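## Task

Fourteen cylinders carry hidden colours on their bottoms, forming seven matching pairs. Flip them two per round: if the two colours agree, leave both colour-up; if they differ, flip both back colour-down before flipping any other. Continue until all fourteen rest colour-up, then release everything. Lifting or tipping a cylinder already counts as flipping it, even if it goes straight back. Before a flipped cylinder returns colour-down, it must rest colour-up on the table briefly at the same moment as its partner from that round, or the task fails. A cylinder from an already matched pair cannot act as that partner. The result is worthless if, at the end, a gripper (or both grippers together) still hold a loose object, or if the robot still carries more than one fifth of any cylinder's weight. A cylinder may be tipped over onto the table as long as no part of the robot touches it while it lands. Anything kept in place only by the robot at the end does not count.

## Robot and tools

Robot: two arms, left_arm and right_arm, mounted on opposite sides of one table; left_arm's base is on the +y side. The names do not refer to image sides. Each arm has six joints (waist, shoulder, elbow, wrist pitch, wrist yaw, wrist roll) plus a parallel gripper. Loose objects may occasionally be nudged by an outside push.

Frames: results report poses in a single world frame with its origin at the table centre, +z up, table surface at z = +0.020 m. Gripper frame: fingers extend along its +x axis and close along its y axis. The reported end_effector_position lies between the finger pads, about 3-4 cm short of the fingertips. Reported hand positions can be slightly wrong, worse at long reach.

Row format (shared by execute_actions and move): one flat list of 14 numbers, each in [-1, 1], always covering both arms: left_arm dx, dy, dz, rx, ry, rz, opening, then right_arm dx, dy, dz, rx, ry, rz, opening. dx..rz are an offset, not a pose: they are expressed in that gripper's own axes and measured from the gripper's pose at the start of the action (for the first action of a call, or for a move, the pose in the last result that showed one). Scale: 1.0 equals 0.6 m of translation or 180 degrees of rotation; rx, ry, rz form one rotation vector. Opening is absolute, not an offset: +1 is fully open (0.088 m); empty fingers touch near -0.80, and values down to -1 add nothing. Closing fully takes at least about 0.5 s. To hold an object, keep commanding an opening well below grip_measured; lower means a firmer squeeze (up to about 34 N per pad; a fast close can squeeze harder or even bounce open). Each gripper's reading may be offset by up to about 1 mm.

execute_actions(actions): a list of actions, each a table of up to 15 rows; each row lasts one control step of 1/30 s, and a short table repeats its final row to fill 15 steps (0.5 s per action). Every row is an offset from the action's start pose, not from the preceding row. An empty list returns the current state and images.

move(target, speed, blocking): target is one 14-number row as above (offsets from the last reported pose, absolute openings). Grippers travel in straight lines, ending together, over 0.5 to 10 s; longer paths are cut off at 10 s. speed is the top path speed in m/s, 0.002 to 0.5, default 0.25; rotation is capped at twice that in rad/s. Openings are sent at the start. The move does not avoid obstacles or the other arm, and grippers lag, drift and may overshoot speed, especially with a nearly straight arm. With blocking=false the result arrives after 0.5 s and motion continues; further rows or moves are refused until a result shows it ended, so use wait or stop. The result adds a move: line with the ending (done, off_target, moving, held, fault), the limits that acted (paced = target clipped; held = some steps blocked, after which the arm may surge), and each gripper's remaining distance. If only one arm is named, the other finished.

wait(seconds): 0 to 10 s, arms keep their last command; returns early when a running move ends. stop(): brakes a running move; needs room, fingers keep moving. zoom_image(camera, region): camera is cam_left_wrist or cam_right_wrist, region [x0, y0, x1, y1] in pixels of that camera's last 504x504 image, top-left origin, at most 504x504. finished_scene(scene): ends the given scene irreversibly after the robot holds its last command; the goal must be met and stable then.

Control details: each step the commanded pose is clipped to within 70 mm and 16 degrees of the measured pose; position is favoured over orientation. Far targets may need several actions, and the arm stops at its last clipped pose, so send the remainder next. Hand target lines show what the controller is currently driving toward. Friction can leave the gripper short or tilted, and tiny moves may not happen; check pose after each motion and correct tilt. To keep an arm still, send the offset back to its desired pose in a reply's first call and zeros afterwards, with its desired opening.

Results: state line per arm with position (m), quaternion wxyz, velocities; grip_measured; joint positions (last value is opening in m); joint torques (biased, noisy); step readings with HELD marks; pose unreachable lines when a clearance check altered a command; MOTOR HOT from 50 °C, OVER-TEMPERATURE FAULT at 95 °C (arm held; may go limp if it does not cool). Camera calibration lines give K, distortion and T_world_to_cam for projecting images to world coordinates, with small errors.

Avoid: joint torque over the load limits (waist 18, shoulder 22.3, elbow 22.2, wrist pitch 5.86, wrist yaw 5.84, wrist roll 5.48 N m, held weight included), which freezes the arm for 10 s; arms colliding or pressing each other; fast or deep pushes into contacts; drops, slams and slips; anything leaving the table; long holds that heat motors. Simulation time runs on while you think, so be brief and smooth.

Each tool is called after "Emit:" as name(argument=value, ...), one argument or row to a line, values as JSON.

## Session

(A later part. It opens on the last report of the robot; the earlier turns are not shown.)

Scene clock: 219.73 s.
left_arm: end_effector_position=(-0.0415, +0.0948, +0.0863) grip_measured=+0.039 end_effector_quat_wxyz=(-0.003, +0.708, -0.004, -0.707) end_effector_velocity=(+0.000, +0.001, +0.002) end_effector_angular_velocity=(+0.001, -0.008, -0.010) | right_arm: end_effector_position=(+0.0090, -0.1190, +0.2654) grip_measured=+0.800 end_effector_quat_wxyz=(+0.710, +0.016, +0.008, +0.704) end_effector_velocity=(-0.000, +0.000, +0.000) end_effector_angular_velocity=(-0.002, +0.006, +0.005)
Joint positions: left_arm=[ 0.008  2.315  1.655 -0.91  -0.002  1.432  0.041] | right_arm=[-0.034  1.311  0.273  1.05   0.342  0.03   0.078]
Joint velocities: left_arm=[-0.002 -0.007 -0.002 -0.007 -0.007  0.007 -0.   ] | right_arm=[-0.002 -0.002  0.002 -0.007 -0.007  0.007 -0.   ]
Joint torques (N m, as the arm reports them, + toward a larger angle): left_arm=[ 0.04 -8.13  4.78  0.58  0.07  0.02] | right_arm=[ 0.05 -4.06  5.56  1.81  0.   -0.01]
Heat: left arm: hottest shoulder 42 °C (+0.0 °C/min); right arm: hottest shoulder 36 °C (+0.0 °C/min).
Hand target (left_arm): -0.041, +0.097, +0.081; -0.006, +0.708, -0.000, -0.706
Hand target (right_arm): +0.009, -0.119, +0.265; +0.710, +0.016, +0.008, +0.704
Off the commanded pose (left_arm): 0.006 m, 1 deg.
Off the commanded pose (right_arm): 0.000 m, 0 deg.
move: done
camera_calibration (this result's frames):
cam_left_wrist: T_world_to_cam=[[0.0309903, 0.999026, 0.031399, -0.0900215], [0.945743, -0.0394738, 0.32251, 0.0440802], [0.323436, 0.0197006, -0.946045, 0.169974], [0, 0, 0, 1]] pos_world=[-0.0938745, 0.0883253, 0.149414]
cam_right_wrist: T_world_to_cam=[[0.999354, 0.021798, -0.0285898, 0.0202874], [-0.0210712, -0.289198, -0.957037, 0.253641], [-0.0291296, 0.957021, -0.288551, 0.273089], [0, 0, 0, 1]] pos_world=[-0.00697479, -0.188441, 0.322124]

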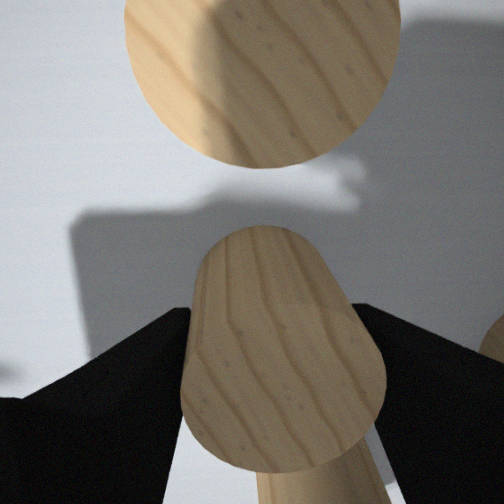

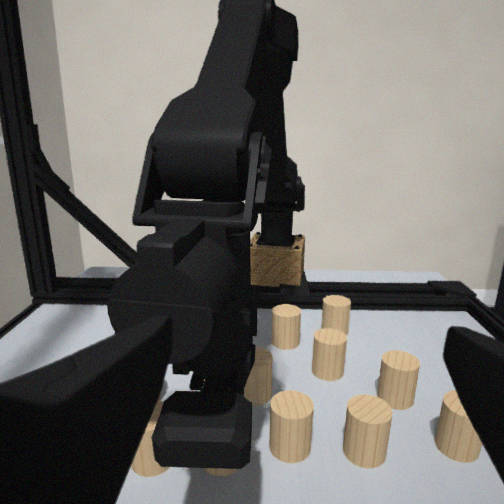

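CYAN at (−.043,.095). Next: H.

Emit:
execute_actions(
  actions=[
    [[0,0,0,0,0,0,0.5,0,0,0,0,0,0,0.8]],
  ],
)

Emit:
move(
  target=[-0.14,0,0,0,0,0,0.5,0,0,-0.012,0,0.006,0,0.8],
  speed=0.2,
)

Emit:
move(
  target=[0,-0.158,-0.045,0,0,0.004,0.5,0,0,0,0,0,0,0.8],
  speed=0.25,
)

Scene clock: 222.30 s.
left_arm: end_effector_position=(-0.0415, +0.0946, +0.0862) grip_measured=+0.493 end_effector_quat_wxyz=(-0.003, +0.708, -0.004, -0.707) end_effector_velocity=(+0.000, +0.002, +0.000) end_effector_angular_velocity=(+0.006, -0.008, -0.010) | right_arm: end_effector_position=(+0.0090, -0.1190, +0.2654) grip_measured=+0.800 end_effector_quat_wxyz=(+0.710, +0.016, +0.008, +0.704) end_effector_velocity=(-0.000, -0.000, -0.005) end_effector_angular_velocity=(-0.021, -0.015, +0.005)
Joint positions: left_arm=[ 0.008  2.315  1.655 -0.909 -0.002  1.432  0.063] | right_arm=[-0.034  1.311  0.273  1.05   0.342  0.03   0.078]
Joint velocities: left_arm=[-0.002 -0.002 -0.002 -0.007 -0.007  0.007  0.003] | right_arm=[-0.002 -0.002 -0.002 -0.022 -0.007 -0.007 -0.   ]
Joint torques (N m, as the arm reports them, + toward a larger angle): left_arm=[-0.12 -9.12  5.54  0.1   0.05  0.  ] | right_arm=[ 0.04 -4.05  5.52  1.8   0.    0.  ]
Heat: left arm: hottest shoulder 42 °C (+0.0 °C/min); right arm: hottest shoulder 36 °C (+0.0 °C/min).
Hand target (left_arm): -0.042, +0.095, +0.086; -0.003, +0.708, -0.004, -0.707
Hand target (right_arm): +0.009, -0.119, +0.265; +0.710, +0.016, +0.008, +0.704
Off the commanded pose (left_arm): 0.000 m, 0 deg.
Off the commanded pose (right_arm): 0.000 m, 0 deg.
Step readings (end_effector_position):
0: left_arm (-0.0415, +0.0946, +0.0862) | right_arm (+0.0090, -0.1190, +0.2654)
1: left_arm (-0.0415, +0.0946, +0.0862) | right_arm (+0.0090, -0.1190, +0.2654)
2: left_arm (-0.0415, +0.0946, +0.0862) | right_arm (+0.0090, -0.1190, +0.2654)
4: left_arm (-0.0415, +0.0946, +0.0862) | right_arm (+0.0090, -0.1190, +0.2654)
8: left_arm (-0.0415, +0.0946, +0.0862) | right_arm (+0.0090, -0.1190, +0.2654)
15: end_effector_position above
camera_calibration (this result's frames):
cam_left_wrist: T_world_to_cam=[[0.0313766, 0.999049, 0.0302635, -0.0896981], [0.945782, -0.0394698, 0.322395, 0.0441408], [0.323283, 0.018507, -0.946121, 0.170019], [0, 0, 0, 1]] pos_world=[-0.0938974, 0.0882086, 0.149342]
cam_right_wrist: T_world_to_cam=[[0.999354, 0.021798, -0.0285898, 0.0202874], [-0.0210712, -0.289198, -0.957037, 0.253641], [-0.0291296, 0.957021, -0.288551, 0.273089], [0, 0, 0, 1]] pos_world=[-0.00697479, -0.188441, 0.322124]

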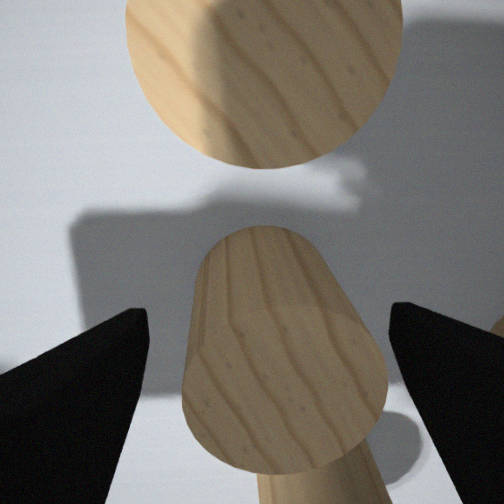

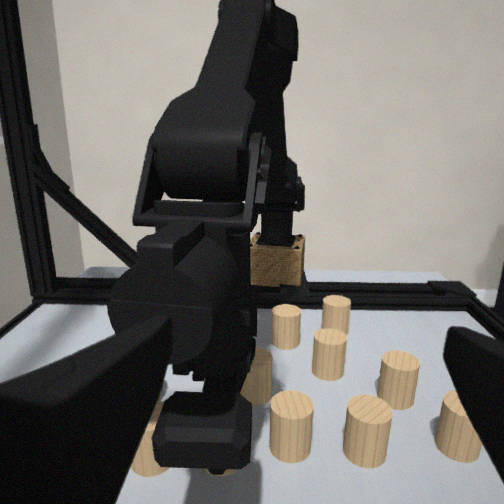

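Scene clock: 223.20 s.
left_arm: end_effector_position=(-0.0412, +0.0964, +0.1647) grip_measured=+0.500 end_effector_quat_wxyz=(-0.007, +0.708, +0.000, -0.706) end_effector_velocity=(+0.002, +0.001, +0.002) end_effector_angular_velocity=(+0.009, -0.024, +0.005) | right_arm: end_effector_position=(+0.0088, -0.1184, +0.2631) grip_measured=+0.800 end_effector_quat_wxyz=(+0.710, +0.013, +0.009, +0.704) end_effector_velocity=(-0.002, -0.001, -0.002) end_effector_angular_velocity=(-0.007, -0.010, +0.010)
Joint positions: left_arm=[ 0.008  2.227  1.83  -1.185 -0.002  1.432  0.063] | right_arm=[-0.034  1.319  0.273  1.052  0.342  0.03   0.078]
Joint velocities: left_arm=[-0.002  0.002  0.012 -0.022 -0.022 -0.007 -0.   ] | right_arm=[ 0.002 -0.002 -0.002 -0.007 -0.007 -0.007 -0.   ]
Joint torques (N m, as the arm reports them, + toward a larger angle): left_arm=[-0.27 -9.69  7.   -0.06  0.05 -0.04] | right_arm=[ 0.08 -3.25  4.72  1.95  0.01  0.16]
Heat: left arm: hottest shoulder 42 °C (+0.0 °C/min); right arm: hottest shoulder 36 °C (+0.0 °C/min).
Hand target (left_arm): -0.042, +0.094, +0.170; -0.003, +0.708, -0.004, -0.707
Hand target (right_arm): +0.009, -0.119, +0.258; +0.710, +0.010, +0.015, +0.704
Off the commanded pose (left_arm): 0.006 m, 1 deg.
Off the commanded pose (right_arm): 0.005 m, 1 deg.
move: done
camera_calibration (this result's frames):
cam_left_wrist: T_world_to_cam=[[0.0313062, 0.998579, 0.0431361, -0.0959946], [0.945162, -0.0436136, 0.323676, 0.0187982], [0.325097, 0.0306375, -0.945184, 0.242948], [0, 0, 0, 1]] pos_world=[-0.0937439, 0.0892346, 0.227687]
cam_right_wrist: T_world_to_cam=[[0.999402, 0.0216311, -0.026977, 0.0199655], [-0.0194, -0.295052, -0.955284, 0.250501], [-0.0286235, 0.955236, -0.294456, 0.27323], [0, 0, 0, 1]] pos_world=[-0.00727303, -0.18752, 0.320292]

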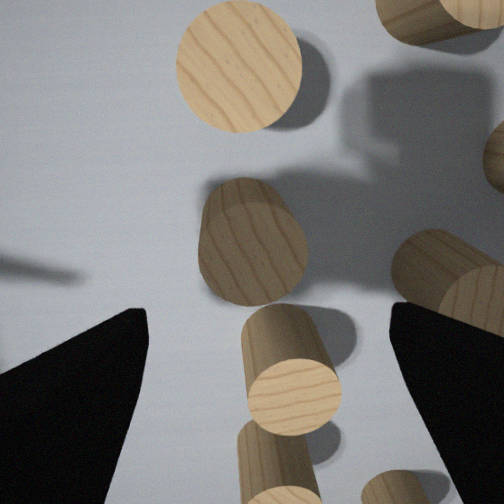

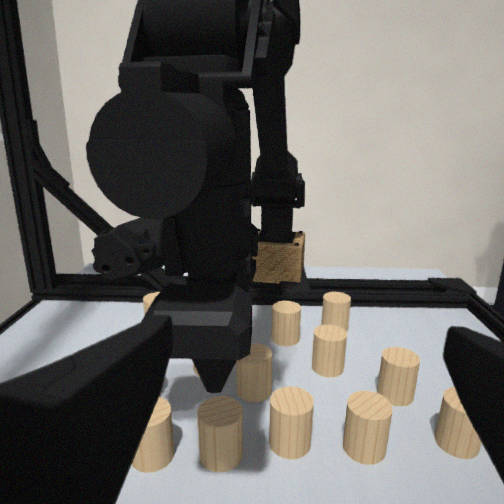

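Scene clock: 224.13 s.
left_arm: end_effector_position=(-0.0144, +0.1903, +0.1635) grip_measured=+0.500 end_effector_quat_wxyz=(-0.006, +0.708, -0.000, -0.706) end_effector_velocity=(+0.005, +0.005, +0.001) end_effector_angular_velocity=(+0.005, -0.022, -0.020) | right_arm: end_effector_position=(+0.0088, -0.1184, +0.2631) grip_measured=+0.800 end_effector_quat_wxyz=(+0.710, +0.013, +0.009, +0.704) end_effector_velocity=(+0.002, -0.000, -0.002) end_effector_angular_velocity=(-0.007, -0.024, -0.000)
Joint positions: left_arm=[ 0.047  1.86   1.279 -0.998 -0.002  1.469  0.063] | right_arm=[-0.034  1.319  0.273  1.052  0.342  0.03   0.078]
Joint velocities: left_arm=[ 0.002 -0.017 -0.017 -0.007 -0.022  0.022 -0.   ] | right_arm=[-0.007 -0.002 -0.002 -0.007 -0.007 -0.022 -0.   ]
Joint torques (N m, as the arm reports them, + toward a larger angle): left_arm=[ 0.15 -8.02  4.99  0.39 -0.03  0.13] | right_arm=[ 0.03 -4.09  5.52  1.81  0.01 -0.01]
Heat: left arm: hottest shoulder 42 °C (+0.0 °C/min); right arm: hottest shoulder 36 °C (+0.0 °C/min).
Hand target (left_arm): -0.013, +0.191, +0.166; -0.003, +0.708, -0.004, -0.706
Hand target (right_arm): +0.009, -0.118, +0.263; +0.710, +0.013, +0.009, +0.704
Off the commanded pose (left_arm): 0.003 m, 1 deg.
Off the commanded pose (right_arm): 0.000 m, 0 deg.
move: done
camera_calibration (this result's frames):
cam_left_wrist: T_world_to_cam=[[0.030189, 0.998705, 0.0409544, -0.190274], [0.945422, -0.04183, 0.323151, -0.00232424], [0.324446, 0.0289636, -0.945461, 0.230607], [0, 0, 0, 1]] pos_world=[-0.0668779, 0.183251, 0.226573]
cam_right_wrist: T_world_to_cam=[[0.999402, 0.0216311, -0.026977, 0.0199655], [-0.0194, -0.295052, -0.955284, 0.250501], [-0.0286235, 0.955236, -0.294456, 0.27323], [0, 0, 0, 1]] pos_world=[-0.00727303, -0.18752, 0.320292]

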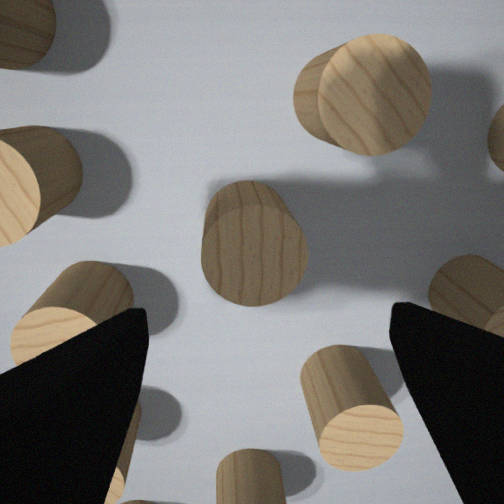

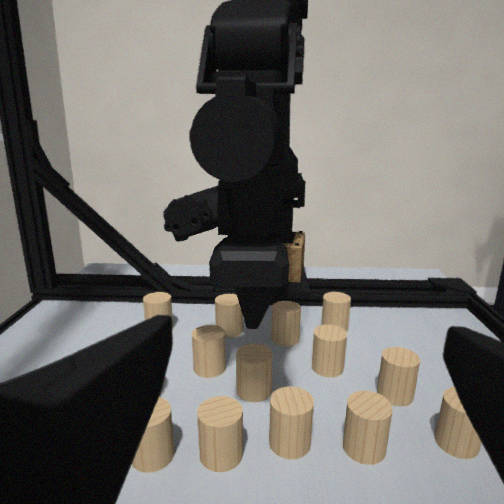

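Centred. Chain.

Emit:
move(
  target=[0.141,0,0,0,0,0,0.5,0,0,0,0,0,0,0.8],
  speed=0.09,
)

Emit:
execute_actions(
  actions=[
    [[0,0,0,0,0,0,-0.3,0,0,0,0,0,0,0.8]],
    [[0,0,0,0,0,0,-0.3,0,0,0,0,0,0,0.8]],
  ],
)

Emit:
move(
  target=[-0.2,0,0,0,0,0,-0.3,0,0,0,0,0,0,0.8],
  speed=0.25,
)

Emit:
move(
  target=[-0.1,0.285,-0.042,0,0,0.504,-0.3,0,0,0,0,0,0,0.8],
  speed=0.35,
)

Scene clock: 229.07 s.
left_arm: end_effector_position=(-0.0145, +0.1896, +0.0826) grip_measured=+0.500 end_effector_quat_wxyz=(-0.003, +0.708, -0.003, -0.707) end_effector_velocity=(+0.002, +0.003, +0.001) end_effector_angular_velocity=(+0.006, -0.008, +0.010) | right_arm: end_effector_position=(+0.0088, -0.1184, +0.2633) grip_measured=+0.800 end_effector_quat_wxyz=(+0.710, +0.013, +0.009, +0.704) end_effector_velocity=(+0.002, -0.000, -0.000) end_effector_angular_velocity=(-0.002, -0.023, -0.000)
Joint positions: left_arm=[ 0.047  2.003  1.116 -0.684 -0.002  1.47   0.063] | right_arm=[-0.034  1.319  0.273  1.052  0.342  0.03   0.078]
Joint velocities: left_arm=[ 0.002 -0.007 -0.007 -0.007 -0.007 -0.007 -0.   ] | right_arm=[-0.007 -0.007 -0.002 -0.007 -0.007 -0.022  0.   ]
Joint torques (N m, as the arm reports them, + toward a larger angle): left_arm=[ 0.18 -5.96  4.43  0.42  0.02  0.05] | right_arm=[ 0.07 -4.09  5.49  1.82  0.    0.  ]
Heat: left arm: hottest shoulder 42 °C (+1.0 °C/min); right arm: hottest shoulder 35 °C (-2.0 °C/min).
Hand target (left_arm): -0.014, +0.192, +0.079; -0.006, +0.708, -0.000, -0.706
Hand target (right_arm): +0.009, -0.118, +0.263; +0.710, +0.013, +0.009, +0.704
Off the commanded pose (left_arm): 0.004 m, 1 deg.
Off the commanded pose (right_arm): 0.000 m, 0 deg.
move: done
camera_calibration (this result's frames):
cam_left_wrist: T_world_to_cam=[[0.0306054, 0.999012, 0.032215, -0.185566], [0.945719, -0.0393753, 0.322591, 0.023447], [0.323541, 0.0205934, -0.94599, 0.155791], [0, 0, 0, 1]] pos_world=[-0.0668996, 0.183098, 0.145791]
cam_right_wrist: T_world_to_cam=[[0.999399, 0.0216408, -0.0270943, 0.0200227], [-0.0195196, -0.294708, -0.955388, 0.250728], [-0.0286603, 0.955342, -0.294109, 0.273131], [0, 0, 0, 1]] pos_world=[-0.00728849, -0.187476, 0.320416]

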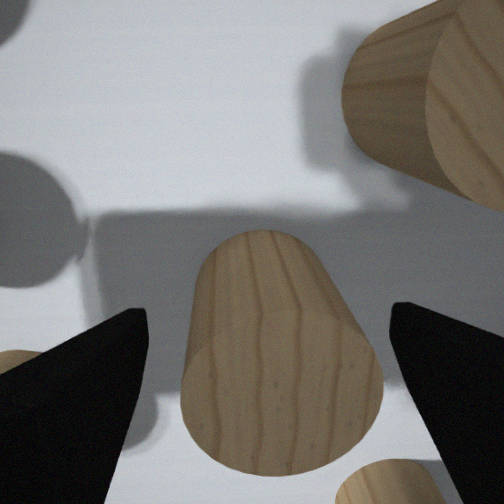

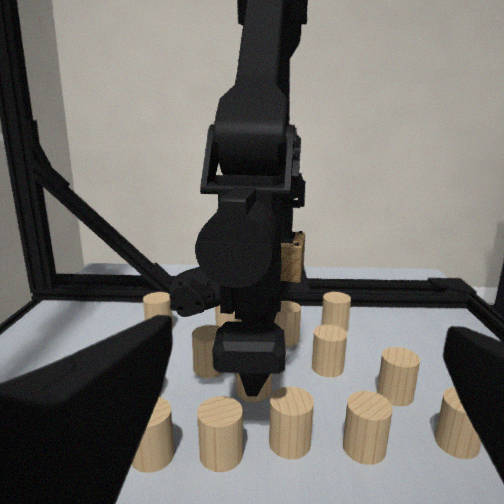

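Scene clock: 230.07 s.
left_arm: end_effector_position=(-0.0145, +0.1894, +0.0826) grip_measured=+0.038 end_effector_quat_wxyz=(-0.003, +0.708, -0.004, -0.707) end_effector_velocity=(+0.000, -0.000, -0.001) end_effector_angular_velocity=(-0.003, -0.007, +0.005) | right_arm: end_effector_position=(+0.0088, -0.1184, +0.2633) grip_measured=+0.800 end_effector_quat_wxyz=(+0.710, +0.013, +0.009, +0.704) end_effector_velocity=(-0.002, -0.000, -0.003) end_effector_angular_velocity=(-0.011, +0.003, +0.010)
Joint positions: left_arm=[ 0.047  2.003  1.116 -0.683 -0.002  1.47   0.041] | right_arm=[-0.034  1.319  0.273  1.052  0.342  0.03   0.078]
Joint velocities: left_arm=[-0.002  0.002 -0.002  0.007 -0.007 -0.007 -0.   ] | right_arm=[ 0.002  0.002 -0.002 -0.007 -0.007  0.007 -0.   ]
Joint torques (N m, as the arm reports them, + toward a larger angle): left_arm=[ 0.04 -6.82  4.96  0.22  0.06  0.02] | right_arm=[ 0.01 -4.07  5.52  1.8   0.02  0.  ]
Heat: left arm: hottest shoulder 42 °C (+1.0 °C/min); right arm: hottest shoulder 35 °C (-2.0 °C/min).
Hand target (left_arm): -0.015, +0.189, +0.083; -0.003, +0.708, -0.004, -0.707
Hand target (right_arm): +0.009, -0.118, +0.263; +0.710, +0.013, +0.009, +0.704
Off the commanded pose (left_arm): 0.000 m, 0 deg.
Off the commanded pose (right_arm): 0.000 m, 0 deg.
Step readings (end_effector_position; steps 1 to 15: 1st action; 16 to 30: 2nd action):
0: left_arm (-0.0145, +0.1896, +0.0826) | right_arm (+0.0088, -0.1184, +0.2633)
1: left_arm (-0.0145, +0.1896, +0.0826) | right_arm (+0.0088, -0.1184, +0.2633)
2: left_arm (-0.0145, +0.1896, +0.0826) | right_arm (+0.0088, -0.1184, +0.2633)
4: left_arm (-0.0145, +0.1895, +0.0826) | right_arm (+0.0088, -0.1184, +0.2633)
8: left_arm (-0.0145, +0.1894, +0.0826) | right_arm (+0.0088, -0.1184, +0.2633)
15: left_arm (-0.0145, +0.1894, +0.0826) | right_arm (+0.0088, -0.1184, +0.2633)
16: left_arm (-0.0145, +0.1894, +0.0826) | right_arm (+0.0088, -0.1184, +0.2633)
17: left_arm (-0.0145, +0.1894, +0.0826) | right_arm (+0.0088, -0.1184, +0.2633)
19: left_arm (-0.0145, +0.1894, +0.0826) | right_arm (+0.0088, -0.1184, +0.2633)
23: left_arm (-0.0145, +0.1894, +0.0826) | right_arm (+0.0088, -0.1184, +0.2633)
30: end_effector_position above
camera_calibration (this result's frames):
cam_left_wrist: T_world_to_cam=[[0.0306081, 0.999036, 0.0314549, -0.185342], [0.945746, -0.0391307, 0.322541, 0.023416], [0.323461, 0.019876, -0.946033, 0.155938], [0, 0, 0, 1]] pos_world=[-0.0669126, 0.18298, 0.1458]
cam_right_wrist: T_world_to_cam=[[0.999399, 0.0216408, -0.0270943, 0.0200227], [-0.0195196, -0.294708, -0.955388, 0.250728], [-0.0286603, 0.955342, -0.294109, 0.273131], [0, 0, 0, 1]] pos_world=[-0.00728849, -0.187476, 0.320416]

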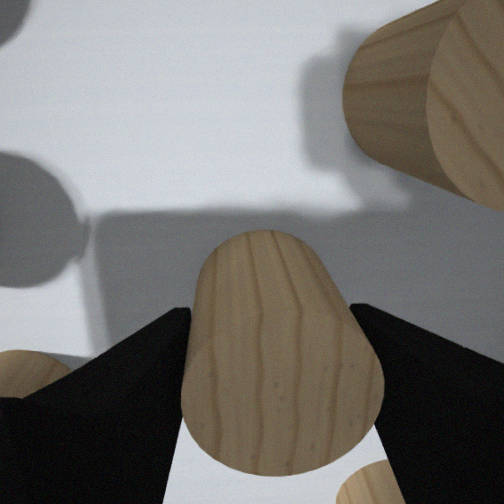

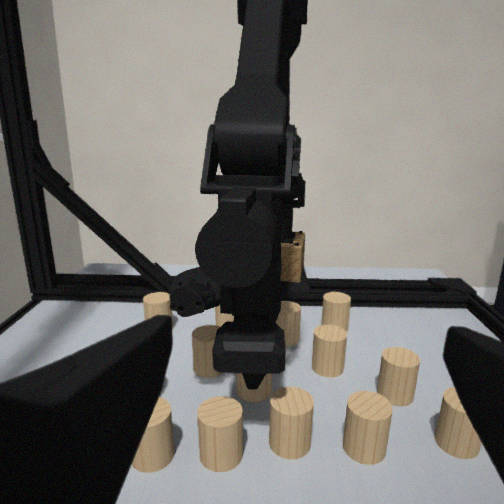

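Scene clock: 231.07 s.
left_arm: end_effector_position=(-0.0143, +0.1913, +0.1969) grip_measured=+0.037 end_effector_quat_wxyz=(-0.008, +0.708, +0.002, -0.706) end_effector_velocity=(+0.001, +0.006, +0.003) end_effector_angular_velocity=(+0.026, -0.010, -0.025) | right_arm: end_effector_position=(+0.0088, -0.1184, +0.2633) grip_measured=+0.800 end_effector_quat_wxyz=(+0.710, +0.013, +0.009, +0.704) end_effector_velocity=(-0.000, -0.000, -0.002) end_effector_angular_velocity=(-0.007, -0.024, +0.005)
Joint positions: left_arm=[ 0.047  1.827  1.374 -1.132 -0.002  1.47   0.041] | right_arm=[-0.034  1.319  0.273  1.052  0.342  0.03   0.078]
Joint velocities: left_arm=[-0.002 -0.002  0.007 -0.037 -0.007  0.022 -0.   ] | right_arm=[-0.002 -0.002 -0.002 -0.007 -0.007 -0.022 -0.   ]
Joint torques (N m, as the arm reports them, + toward a larger angle): left_arm=[-0.21 -7.39  6.9  -0.02  0.08 -0.08] | right_arm=[ 0.05 -4.13  5.52  1.81  0.01  0.  ]
Heat: left arm: hottest shoulder 42 °C (+1.0 °C/min); right arm: hottest shoulder 35 °C (-2.0 °C/min).
Hand target (left_arm): -0.015, +0.189, +0.202; -0.003, +0.708, -0.003, -0.707
Hand target (right_arm): +0.009, -0.118, +0.263; +0.710, +0.013, +0.009, +0.704
Off the commanded pose (left_arm): 0.006 m, 1 deg.
Off the commanded pose (right_arm): 0.000 m, 0 deg.
move: done
camera_calibration (this result's frames):
cam_left_wrist: T_world_to_cam=[[0.0305405, 0.998426, 0.0470336, -0.193728], [0.94519, -0.0441525, 0.323521, -0.0127959], [0.325089, 0.0345752, -0.945051, 0.260941], [0, 0, 0, 1]] pos_world=[-0.0668179, 0.183836, 0.259854]
cam_right_wrist: T_world_to_cam=[[0.999399, 0.0216408, -0.0270943, 0.0200227], [-0.0195196, -0.294708, -0.955388, 0.250728], [-0.0286603, 0.955342, -0.294109, 0.273131], [0, 0, 0, 1]] pos_world=[-0.00728849, -0.187476, 0.320416]

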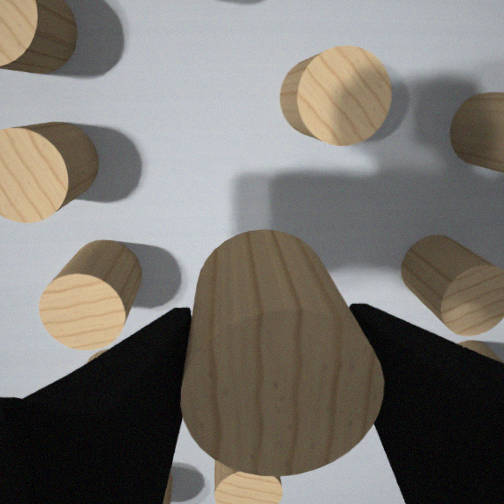

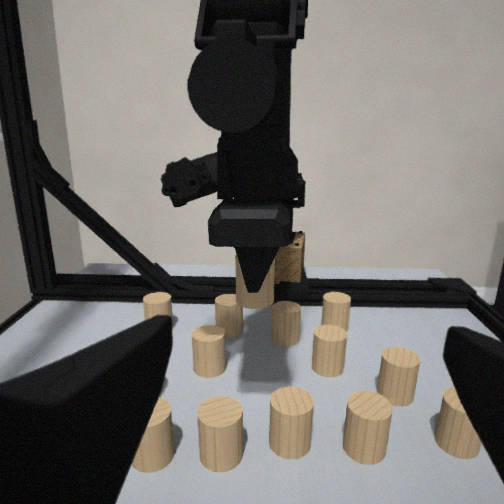

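Scene clock: 233.93 s.
left_arm: end_effector_position=(+0.0083, +0.0228, +0.2531) grip_measured=+0.035 end_effector_quat_wxyz=(+0.492, +0.501, -0.502, -0.505) end_effector_velocity=(+0.002, +0.000, -0.008) end_effector_angular_velocity=(+0.022, +0.006, +0.020) | right_arm: end_effector_position=(+0.0088, -0.1184, +0.2633) grip_measured=+0.800 end_effector_quat_wxyz=(+0.710, +0.013, +0.009, +0.704) end_effector_velocity=(+0.002, -0.000, -0.002) end_effector_angular_velocity=(-0.007, -0.024, -0.010)
Joint positions: left_arm=[ 0.124  1.978  0.825  1.142 -0.02   1.576  0.041] | right_arm=[-0.034  1.319  0.273  1.052  0.342  0.03   0.078]
Joint velocities: left_arm=[-0.002  0.012 -0.002 -0.007 -0.022 -0.007 -0.   ] | right_arm=[-0.002 -0.002 -0.002 -0.007  0.007 -0.022 -0.   ]
Joint torques (N m, as the arm reports them, + toward a larger angle): left_arm=[ 0.17 -6.47  6.55  2.14  0.2   0.07] | right_arm=[ 0.04 -4.14  5.46  1.81  0.    0.  ]
Heat: left arm: hottest shoulder 42 °C (+1.0 °C/min); right arm: hottest shoulder 35 °C (-2.0 °C/min).
Hand target (left_arm): +0.009, +0.020, +0.255; +0.493, +0.498, -0.506, -0.502
Hand target (right_arm): +0.009, -0.118, +0.263; +0.710, +0.013, +0.009, +0.704
Off the commanded pose (left_arm): 0.004 m, 1 deg.
Off the commanded pose (right_arm): 0.000 m, 0 deg.
move: done
camera_calibration (this result's frames):
cam_left_wrist: T_world_to_cam=[[0.0276193, 0.0440559, -0.998647, 0.25759], [0.950438, 0.308346, 0.0398888, 0.00389986], [0.309686, -0.950254, -0.0333561, 0.104312], [0, 0, 0, 1]] pos_world=[-0.043125, 0.086572, 0.260565]
cam_right_wrist: T_world_to_cam=[[0.999399, 0.0216408, -0.0270943, 0.0200227], [-0.0195196, -0.294708, -0.955388, 0.250728], [-0.0286603, 0.955342, -0.294109, 0.273131], [0, 0, 0, 1]] pos_world=[-0.00728849, -0.187476, 0.320416]

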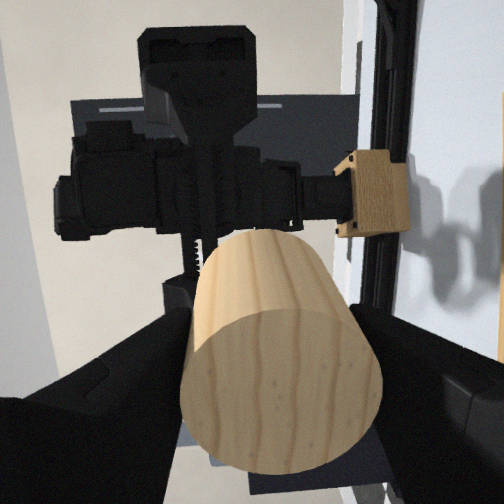

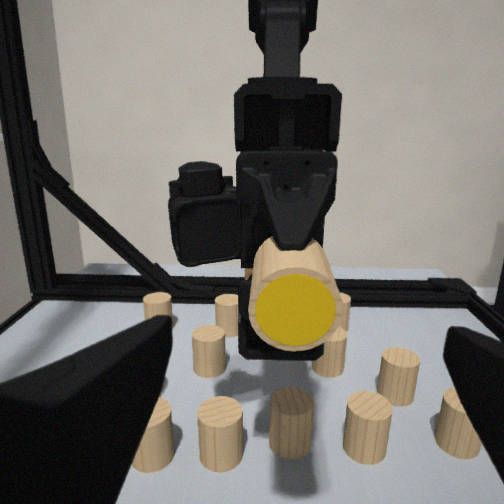

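Yellow. Raise left by ~1 cm while tilting up.

Emit:
move(
  target=[0,0.016,0,0,0,0.008,-0.3,0,0,0,0,0,0,0.8],
  speed=0.1,
)

Emit:
move(
  target=[0,0,0,0,0,0,-0.3,0.1,0,0,0,0,0,0.8],
  speed=0.12,
)

Scene clock: 236.20 s.
left_arm: end_effector_position=(+0.0083, +0.0227, +0.2529) grip_measured=+0.035 end_effector_quat_wxyz=(+0.493, +0.501, -0.502, -0.505) end_effector_velocity=(-0.002, -0.001, -0.002) end_effector_angular_velocity=(+0.008, +0.022, -0.010) | right_arm: end_effector_position=(+0.0088, -0.1184, +0.2633) grip_measured=+0.800 end_effector_quat_wxyz=(+0.710, +0.013, +0.009, +0.704) end_effector_velocity=(-0.000, -0.000, -0.002) end_effector_angular_velocity=(-0.007, -0.010, +0.005)
Joint positions: left_arm=[ 0.124  1.98   0.825  1.144 -0.02   1.576  0.041] | right_arm=[-0.034  1.319  0.273  1.052  0.342  0.03   0.078]
Joint velocities: left_arm=[-0.002  0.002  0.002 -0.007  0.007 -0.022 -0.   ] | right_arm=[-0.002 -0.002 -0.002 -0.007 -0.007 -0.007 -0.   ]
Joint torques (N m, as the arm reports them, + toward a larger angle): left_arm=[ 0.   -8.64  5.8   2.15 -0.02 -0.03] | right_arm=[ 0.07 -4.09  5.53  1.82  0.01 -0.01]
Heat: left arm: hottest shoulder 42 °C (+2.0 °C/min); right arm: hottest shoulder 35 °C (-2.0 °C/min).
Hand target (left_arm): +0.008, +0.023, +0.262; +0.499, +0.495, -0.508, -0.499
Hand target (right_arm): +0.009, -0.118, +0.263; +0.710, +0.013, +0.009, +0.704
Off the commanded pose (left_arm): 0.010 m, 1 deg.
Off the commanded pose (right_arm): 0.000 m, 0 deg.
move: off_target (left_arm)
camera_calibration (this result's frames):
cam_left_wrist: T_world_to_cam=[[0.0275813, 0.0429137, -0.998698, 0.257487], [0.950439, 0.308391, 0.0395, 0.00402595], [0.309685, -0.950291, -0.032281, 0.103973], [0, 0, 0, 1]] pos_world=[-0.043127, 0.0865129, 0.260349]
cam_right_wrist: T_world_to_cam=[[0.999399, 0.0216408, -0.0270943, 0.0200227], [-0.0195196, -0.294708, -0.955388, 0.250728], [-0.0286603, 0.955342, -0.294109, 0.273131], [0, 0, 0, 1]] pos_world=[-0.00728849, -0.187476, 0.320416]

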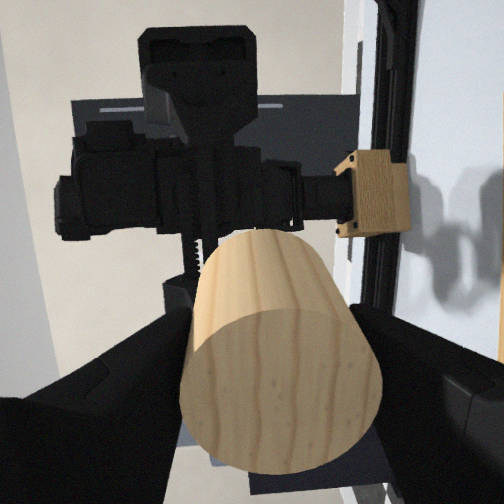

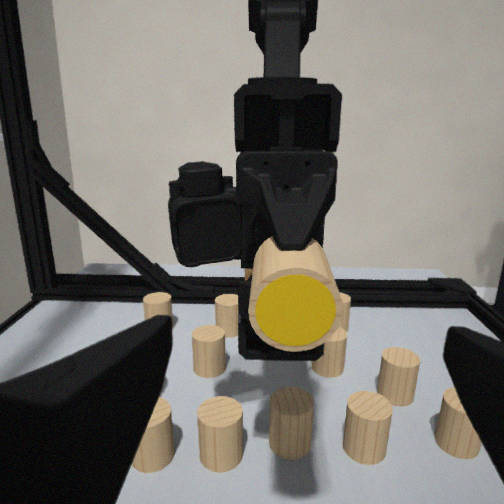

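Scene clock: 237.17 s.
left_arm: end_effector_position=(+0.0083, +0.0227, +0.2529) grip_measured=+0.035 end_effector_quat_wxyz=(+0.493, +0.501, -0.502, -0.505) end_effector_velocity=(+0.002, +0.002, -0.003) end_effector_angular_velocity=(+0.012, +0.007, +0.020) | right_arm: end_effector_position=(+0.0093, -0.0616, +0.2632) grip_measured=+0.800 end_effector_quat_wxyz=(+0.710, +0.013, +0.010, +0.704) end_effector_velocity=(-0.003, +0.001, -0.000) end_effector_angular_velocity=(+0.002, -0.007, +0.020)
Joint positions: left_arm=[ 0.124  1.98   0.825  1.144 -0.02   1.576  0.041] | right_arm=[-0.11   1.56   0.467  1.097  0.267  0.03   0.078]
Joint velocities: left_arm=[-0.002 -0.002 -0.007 -0.007 -0.022 -0.007  0.   ] | right_arm=[-0.002  0.007  0.002  0.007 -0.022 -0.007 -0.   ]
Joint torques (N m, as the arm reports them, + toward a larger angle): left_arm=[-0.02 -7.13  5.48  1.74  0.03 -0.05] | right_arm=[-0.29 -4.74  6.44  1.96 -0.12 -0.01]
Heat: left arm: hottest shoulder 42 °C (+2.0 °C/min); right arm: hottest shoulder 35 °C (-2.0 °C/min).
Hand target (left_arm): +0.008, +0.023, +0.253; +0.493, +0.501, -0.502, -0.505
Hand target (right_arm): +0.009, -0.058, +0.264; +0.710, +0.013, +0.009, +0.704
Off the commanded pose (left_arm): 0.000 m, 0 deg.
Off the commanded pose (right_arm): 0.003 m, 0 deg.
move: done
camera_calibration (this result's frames):
cam_left_wrist: T_world_to_cam=[[0.0275813, 0.0429137, -0.998698, 0.257487], [0.950439, 0.308391, 0.0395, 0.00402595], [0.309685, -0.950291, -0.032281, 0.103973], [0, 0, 0, 1]] pos_world=[-0.043127, 0.0865129, 0.260349]
cam_right_wrist: T_world_to_cam=[[0.99944, 0.0208318, -0.0262036, 0.0179604], [-0.0188594, -0.296326, -0.9549, 0.267112], [-0.0276571, 0.954859, -0.295768, 0.219333], [0, 0, 0, 1]] pos_world=[-0.00684663, -0.130654, 0.320408]

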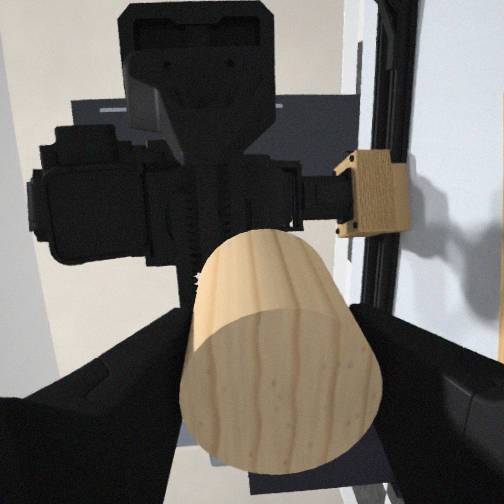

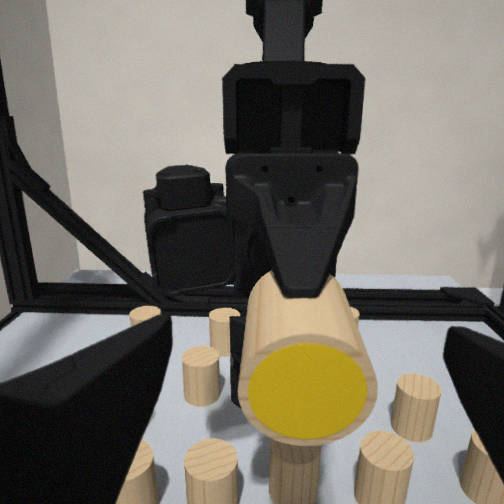

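Emit:
move(
  target=[0,0,0,0,0,0,-0.3,0.033,0,-0.026,0,0,0,0.8],
  speed=0.06,
)

Scene clock: 239.10 s.
left_arm: end_effector_position=(+0.0083, +0.0227, +0.2529) grip_measured=+0.034 end_effector_quat_wxyz=(+0.493, +0.501, -0.502, -0.505) end_effector_velocity=(+0.005, +0.000, -0.004) end_effector_angular_velocity=(+0.012, +0.007, +0.024) | right_arm: end_effector_position=(+0.0093, -0.0450, +0.2482) grip_measured=+0.800 end_effector_quat_wxyz=(+0.710, +0.012, +0.010, +0.704) end_effector_velocity=(-0.000, +0.002, +0.006) end_effector_angular_velocity=(+0.026, -0.001, +0.005)
Joint positions: left_arm=[ 0.124  1.98   0.825  1.144 -0.02   1.576  0.041] | right_arm=[-0.125  1.683  0.507  1.18   0.252  0.031  0.078]
Joint velocities: left_arm=[ 0.002  0.002 -0.002 -0.007 -0.022 -0.007  0.   ] | right_arm=[-0.002  0.002  0.007  0.022 -0.007 -0.007 -0.   ]
Joint torques (N m, as the arm reports them, + toward a larger angle): left_arm=[-0.09 -7.13  5.46  1.75 -0.01 -0.03] | right_arm=[-0.14 -4.94  6.13  1.95 -0.08  0.  ]
Heat: left arm: hottest shoulder 42 °C (+2.0 °C/min); right arm: hottest shoulder 35 °C (-2.0 °C/min).
Hand target (left_arm): +0.008, +0.023, +0.253; +0.493, +0.501, -0.502, -0.505
Hand target (right_arm): +0.009, -0.042, +0.248; +0.710, +0.013, +0.010, +0.704
Off the commanded pose (left_arm): 0.000 m, 0 deg.
Off the commanded pose (right_arm): 0.003 m, 0 deg.
move: done
camera_calibration (this result's frames):
cam_left_wrist: T_world_to_cam=[[0.0275813, 0.0429137, -0.998698, 0.257487], [0.950439, 0.308391, 0.0395, 0.00402595], [0.309685, -0.950291, -0.032281, 0.103973], [0, 0, 0, 1]] pos_world=[-0.043127, 0.0865129, 0.260349]
cam_right_wrist: T_world_to_cam=[[0.999451, 0.0200516, -0.0263567, 0.0172888], [-0.0192175, -0.297001, -0.954684, 0.257629], [-0.0269709, 0.954667, -0.296453, 0.199185], [0, 0, 0, 1]] pos_world=[-0.00695609, -0.113986, 0.305458]

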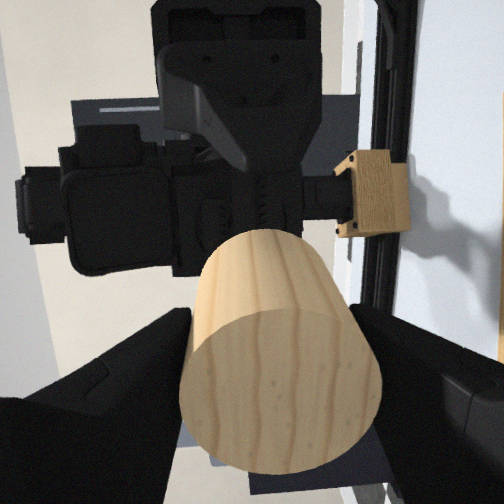

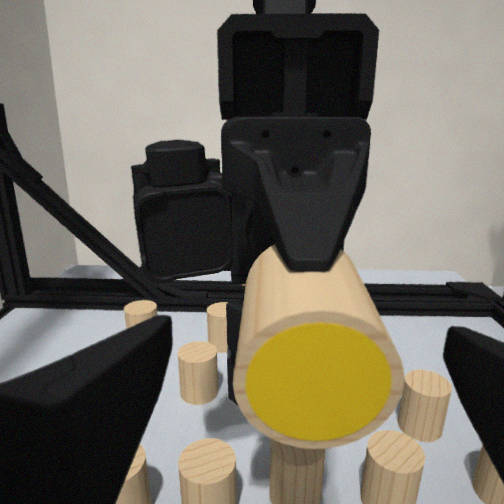

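Emit:
execute_actions(
  actions=[
    [[0,0,0,0,0,0,-0.3,0,0,0,0,0,0,-0.3]],
    [[0,0,0,0,0,0,-0.3,0,0,0,0,0,0,-0.3]],
    [[0,0,0,0,0,0,0.8,0,0,0,0,0,0,-0.3]],
  ],
)

Emit:
move(
  target=[-0.1,0,0,0,0,0,0.8,-0.1,0,0,0,0,0,-0.3],
  speed=0.2,
)

Emit:
move(
  target=[-0.258,-0.14,0.132,0,0,-0.497,0.5,0.115,0.132,-0.2,0,0.508,0,-0.3],
  speed=0.35,
)

Scene clock: 245.17 s.
left_arm: end_effector_position=(+0.0081, +0.0228, +0.2526) grip_measured=+0.791 end_effector_quat_wxyz=(+0.492, +0.501, -0.502, -0.505) end_effector_velocity=(-0.002, +0.001, -0.005) end_effector_angular_velocity=(+0.022, +0.007, -0.010) | right_arm: end_effector_position=(+0.0093, -0.0447, +0.2481) grip_measured=+0.025 end_effector_quat_wxyz=(+0.710, +0.013, +0.010, +0.704) end_effector_velocity=(+0.002, +0.000, +0.000) end_effector_angular_velocity=(-0.002, +0.007, -0.010)
Joint positions: left_arm=[ 0.123  1.98   0.824  1.144 -0.02   1.576  0.078] | right_arm=[-0.125  1.685  0.508  1.18   0.252  0.031  0.04 ]
Joint velocities: left_arm=[-0.002 -0.002 -0.002 -0.022  0.007 -0.007  0.004] | right_arm=[-0.002 -0.002  0.002 -0.007  0.007  0.007 -0.   ]
Joint torques (N m, as the arm reports them, + toward a larger angle): left_arm=[-0.03 -7.12  5.46  1.73  0.01 -0.03] | right_arm=[ 0.1  -6.44  4.91  1.84  0.01  0.  ]
Heat: left arm: hottest shoulder 42 °C (+2.0 °C/min); right arm: hottest shoulder 35 °C (-1.0 °C/min).
Hand target (left_arm): +0.008, +0.023, +0.253; +0.492, +0.501, -0.502, -0.505
Hand target (right_arm): +0.009, -0.045, +0.248; +0.710, +0.013, +0.010, +0.704
Off the commanded pose (left_arm): 0.000 m, 0 deg.
Off the commanded pose (right_arm): 0.000 m, 0 deg.
Step readings (end_effector_position; steps 1 to 15: 1st action; 16 to 30: 2nd action; 31 to 45: 3rd action):
0: left_arm (+0.0083, +0.0227, +0.2528) | right_arm (+0.0091, -0.0447, +0.2481)
1: left_arm (+0.0083, +0.0227, +0.2528) | right_arm (+0.0091, -0.0447, +0.2481)
2: left_arm (+0.0083, +0.0227, +0.2528) | right_arm (+0.0091, -0.0447, +0.2481)
4: left_arm (+0.0083, +0.0227, +0.2526) | right_arm (+0.0091, -0.0447, +0.2481)
8: left_arm (+0.0081, +0.0228, +0.2526) | right_arm (+0.0093, -0.0447, +0.2481)
15: left_arm (+0.0081, +0.0228, +0.2526) | right_arm (+0.0093, -0.0447, +0.2481)
16: left_arm (+0.0081, +0.0228, +0.2526) | right_arm (+0.0093, -0.0447, +0.2481)
17: left_arm (+0.0081, +0.0228, +0.2526) | right_arm (+0.0093, -0.0447, +0.2481)
19: left_arm (+0.0081, +0.0228, +0.2526) | right_arm (+0.0093, -0.0447, +0.2481)
23: left_arm (+0.0081, +0.0228, +0.2526) | right_arm (+0.0093, -0.0447, +0.2481)
30: left_arm (+0.0081, +0.0228, +0.2526) | right_arm (+0.0093, -0.0447, +0.2481)
31: left_arm (+0.0081, +0.0228, +0.2526) | right_arm (+0.0093, -0.0447, +0.2481)
32: left_arm (+0.0081, +0.0228, +0.2526) | right_arm (+0.0093, -0.0447, +0.2481)
34: left_arm (+0.0081, +0.0228, +0.2526) | right_arm (+0.0093, -0.0447, +0.2481)
38: left_arm (+0.0081, +0.0228, +0.2526) | right_arm (+0.0093, -0.0447, +0.2481)
45: end_effector_position above
camera_calibration (this result's frames):
cam_left_wrist: T_world_to_cam=[[0.0276233, 0.0436647, -0.998664, 0.25714], [0.950556, 0.307998, 0.0397592, 0.00413864], [0.309323, -0.950384, -0.0329978, 0.10427], [0, 0, 0, 1]] pos_world=[-0.0432902, 0.0865941, 0.260073]
cam_right_wrist: T_world_to_cam=[[0.999457, 0.0196801, -0.0264411, 0.0172071], [-0.0194183, -0.29664, -0.954792, 0.257755], [-0.0266339, 0.954786, -0.296097, 0.198773], [0, 0, 0, 1]] pos_world=[-0.00689845, -0.113664, 0.305413]

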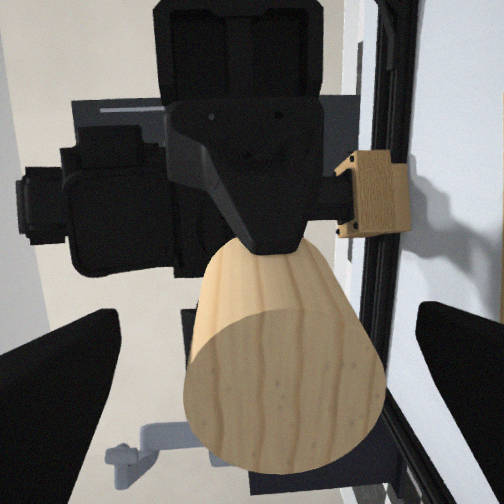

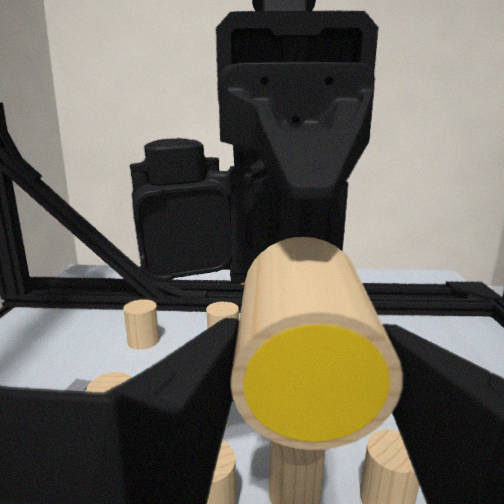

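Scene clock: 246.07 s.
left_arm: end_effector_position=(+0.0087, +0.0807, +0.2500) grip_measured=+0.800 end_effector_quat_wxyz=(+0.489, +0.503, -0.500, -0.508) end_effector_velocity=(-0.002, +0.003, +0.002) end_effector_angular_velocity=(-0.007, +0.022, +0.000) | right_arm: end_effector_position=(+0.0086, -0.1016, +0.2489) grip_measured=+0.024 end_effector_quat_wxyz=(+0.710, +0.014, +0.009, +0.704) end_effector_velocity=(-0.002, -0.001, +0.002) end_effector_angular_velocity=(+0.002, -0.007, +0.010)
Joint positions: left_arm=[ 0.12   1.828  0.575  1.231 -0.02   1.576  0.078] | right_arm=[-0.058  1.48   0.3    1.186  0.319  0.031  0.04 ]
Joint velocities: left_arm=[-0.007 -0.012 -0.012  0.007 -0.007 -0.022 -0.   ] | right_arm=[ 0.002 -0.012 -0.002 -0.007 -0.007 -0.007 -0.   ]
Joint torques (N m, as the arm reports them, + toward a larger angle): left_arm=[-0.35 -7.02  4.29  2.03 -0.18 -0.06] | right_arm=[ 0.5  -5.66  3.69  1.74  0.15 -0.01]
Heat: left arm: hottest shoulder 42 °C (+2.0 °C/min); right arm: hottest shoulder 35 °C (-1.0 °C/min).
Hand target (left_arm): +0.008, +0.083, +0.254; +0.492, +0.501, -0.502, -0.505
Hand target (right_arm): +0.009, -0.105, +0.248; +0.710, +0.013, +0.010, +0.704
Off the commanded pose (left_arm): 0.004 m, 1 deg.
Off the commanded pose (right_arm): 0.003 m, 0 deg.
move: done
camera_calibration (this result's frames):
cam_left_wrist: T_world_to_cam=[[0.0280915, 0.0527152, -0.998214, 0.251097], [0.951477, 0.304718, 0.0428682, -0.0147135], [0.306434, -0.950983, -0.0415973, 0.161321], [0, 0, 0, 1]] pos_world=[-0.0424883, 0.14466, 0.25799]
cam_right_wrist: T_world_to_cam=[[0.99942, 0.0201288, -0.0274532, 0.0193767], [-0.0203197, -0.294286, -0.955501, 0.242006], [-0.0273122, 0.955505, -0.293707, 0.252836], [0, 0, 0, 1]] pos_world=[-0.00754244, -0.170757, 0.306029]

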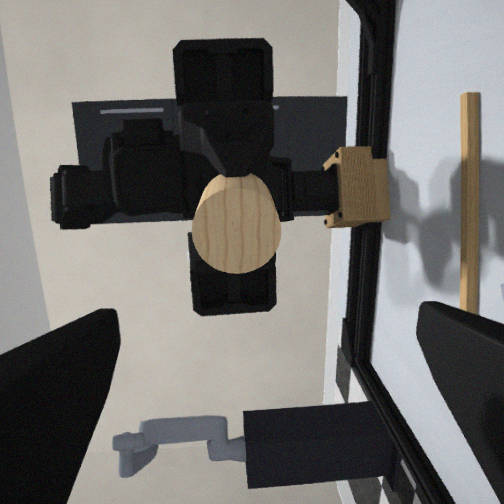

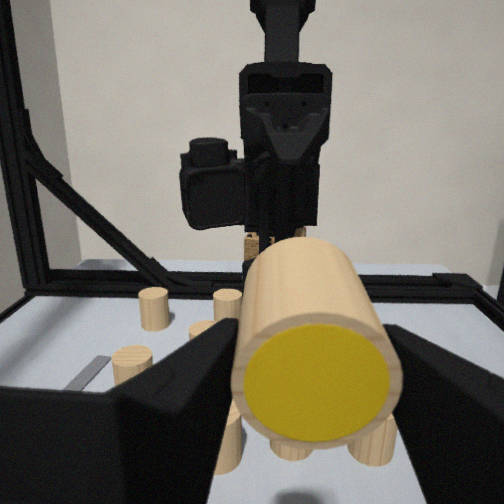

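Scene clock: 249.00 s.
left_arm: end_effector_position=(-0.0661, +0.2391, +0.1678) grip_measured=+0.500 end_effector_quat_wxyz=(-0.008, +0.709, +0.000, -0.705) end_effector_velocity=(-0.002, -0.002, +0.001) end_effector_angular_velocity=(-0.009, +0.011, +0.005) | right_arm: end_effector_position=(-0.0734, -0.0324, +0.1351) grip_measured=+0.025 end_effector_quat_wxyz=(+0.495, -0.493, +0.511, +0.500) end_effector_velocity=(+0.003, -0.002, -0.001) end_effector_angular_velocity=(-0.018, -0.014, +0.020)
Joint positions: left_arm=[-0.148  1.723  1.127 -0.986 -0.001  1.277  0.063] | right_arm=[-0.045  2.303  1.939 -1.208 -0.025  0.336  0.04 ]
Joint velocities: left_arm=[-0.002 -0.002  0.002  0.007  0.007 -0.007 -0.   ] | right_arm=[-0.002  0.007  0.007 -0.022  0.007 -0.022 -0.   ]
Joint torques (N m, as the arm reports them, + toward a larger angle): left_arm=[-0.26 -4.91  6.72 -0.04  0.24 -0.11] | right_arm=[-0.18 -9.37  7.07 -0.11 -0.16  0.  ]
Heat: left arm: hottest shoulder 42 °C (+2.0 °C/min); right arm: hottest shoulder 35 °C (-1.0 °C/min).
Hand target (left_arm): -0.068, +0.238, +0.168; -0.008, +0.707, +0.002, -0.708
Hand target (right_arm): -0.073, -0.031, +0.131; +0.493, -0.495, +0.514, +0.497
Off the commanded pose (left_arm): 0.002 m, 0 deg.
Off the commanded pose (right_arm): 0.003 m, 1 deg.
move: done
camera_calibration (this result's frames):
cam_left_wrist: T_world_to_cam=[[0.0316237, 0.998541, 0.043768, -0.237951], [0.944624, -0.0441688, 0.325168, 0.0473692], [0.326626, 0.0310613, -0.944643, 0.249546], [0, 0, 0, 1]] pos_world=[-0.118729, 0.231945, 0.230743]
cam_right_wrist: T_world_to_cam=[[0.998601, -0.00785563, -0.0522945, 0.0992346], [0.00869701, -0.951042, 0.30894, -0.0380032], [-0.0521612, -0.308963, -0.949643, 0.19682], [0, 0, 0, 1]] pos_world=[-0.0884989, 0.0254469, 0.203839]

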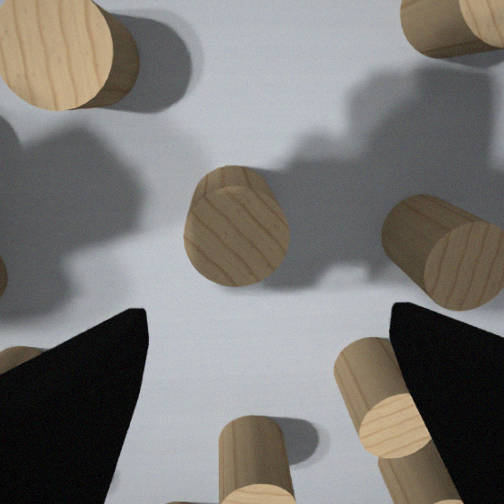

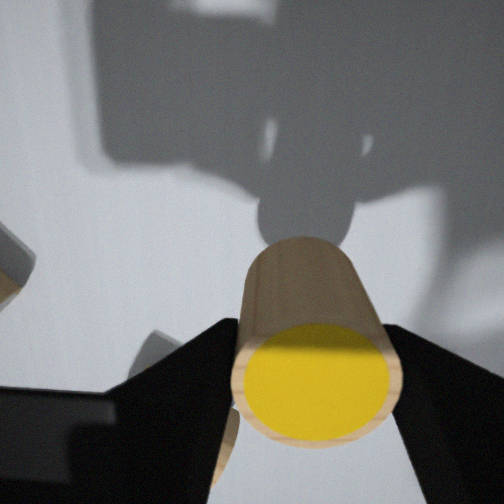

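Emit:
move(
  target=[0.147,0.011,0.009,0,0,0,0.5,0.08,0,0,0,0,-0.008,-0.3],
  speed=0.08,
)

Scene clock: 252.27 s.
left_arm: end_effector_position=(-0.0704, +0.2318, +0.0830) grip_measured=+0.500 end_effector_quat_wxyz=(-0.005, +0.708, -0.003, -0.706) end_effector_velocity=(-0.002, +0.000, -0.001) end_effector_angular_velocity=(-0.000, +0.008, +0.005) | right_arm: end_effector_position=(-0.0753, -0.0287, +0.0983) grip_measured=+0.025 end_effector_quat_wxyz=(+0.503, -0.492, +0.501, +0.504) end_effector_velocity=(+0.001, -0.004, -0.003) end_effector_angular_velocity=(-0.018, +0.001, +0.005)
Joint positions: left_arm=[-0.154  1.912  0.981 -0.644 -0.001  1.272  0.063] | right_arm=[-0.037  2.334  1.844 -1.063 -0.005  0.34   0.04 ]
Joint velocities: left_arm=[-0.002  0.002 -0.002  0.007  0.007 -0.007 -0.   ] | right_arm=[-0.002  0.002 -0.007 -0.007 -0.007 -0.007 -0.   ]
Joint torques (N m, as the arm reports them, + toward a larger angle): left_arm=[-0.22 -5.26  4.3   0.45  0.03 -0.11] | right_arm=[ 0.29 -9.74  4.04  0.45  0.13  0.16]
Heat: left arm: hottest shoulder 41 °C (+1.0 °C/min); right arm: hottest shoulder 36 °C (+0.0 °C/min).
Hand target (left_arm): -0.071, +0.234, +0.080; -0.008, +0.709, +0.000, -0.706
Hand target (right_arm): -0.074, -0.033, +0.087; +0.501, -0.500, +0.505, +0.494
Off the commanded pose (left_arm): 0.004 m, 1 deg.
Off the commanded pose (right_arm): 0.012 m, 2 deg.
move: off_target (right_arm)
camera_calibration (this result's frames):
cam_left_wrist: T_world_to_cam=[[0.0328818, 0.998831, 0.0354192, -0.226111], [0.945541, -0.0425709, 0.322706, 0.0785803], [0.323837, 0.0228792, -0.945836, 0.172822], [0, 0, 0, 1]] pos_world=[-0.122832, 0.225238, 0.146112]
cam_right_wrist: T_world_to_cam=[[0.999223, -0.0027213, -0.0393209, 0.0981117], [0.00864527, -0.958188, 0.286008, -0.0210384], [-0.0384551, -0.286125, -0.95742, 0.165441], [0, 0, 0, 1]] pos_world=[-0.0914915, 0.0274452, 0.168272]

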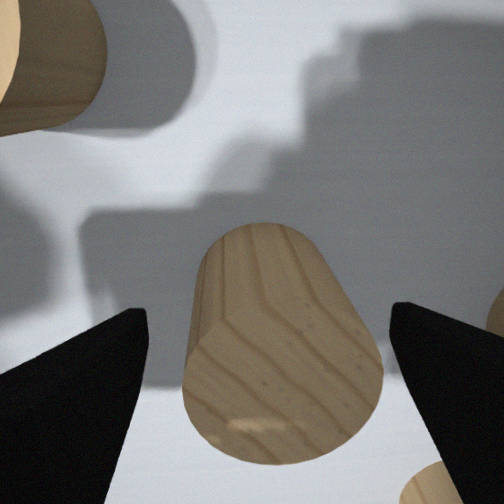

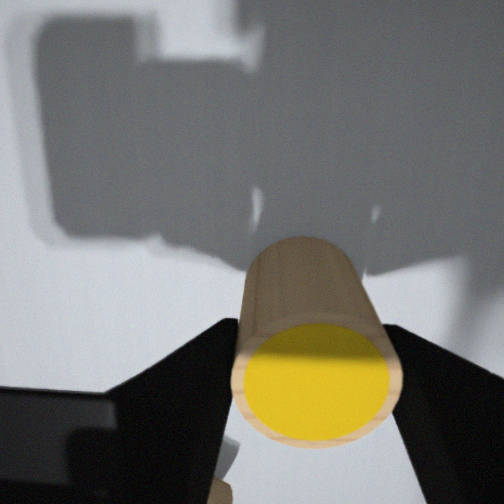

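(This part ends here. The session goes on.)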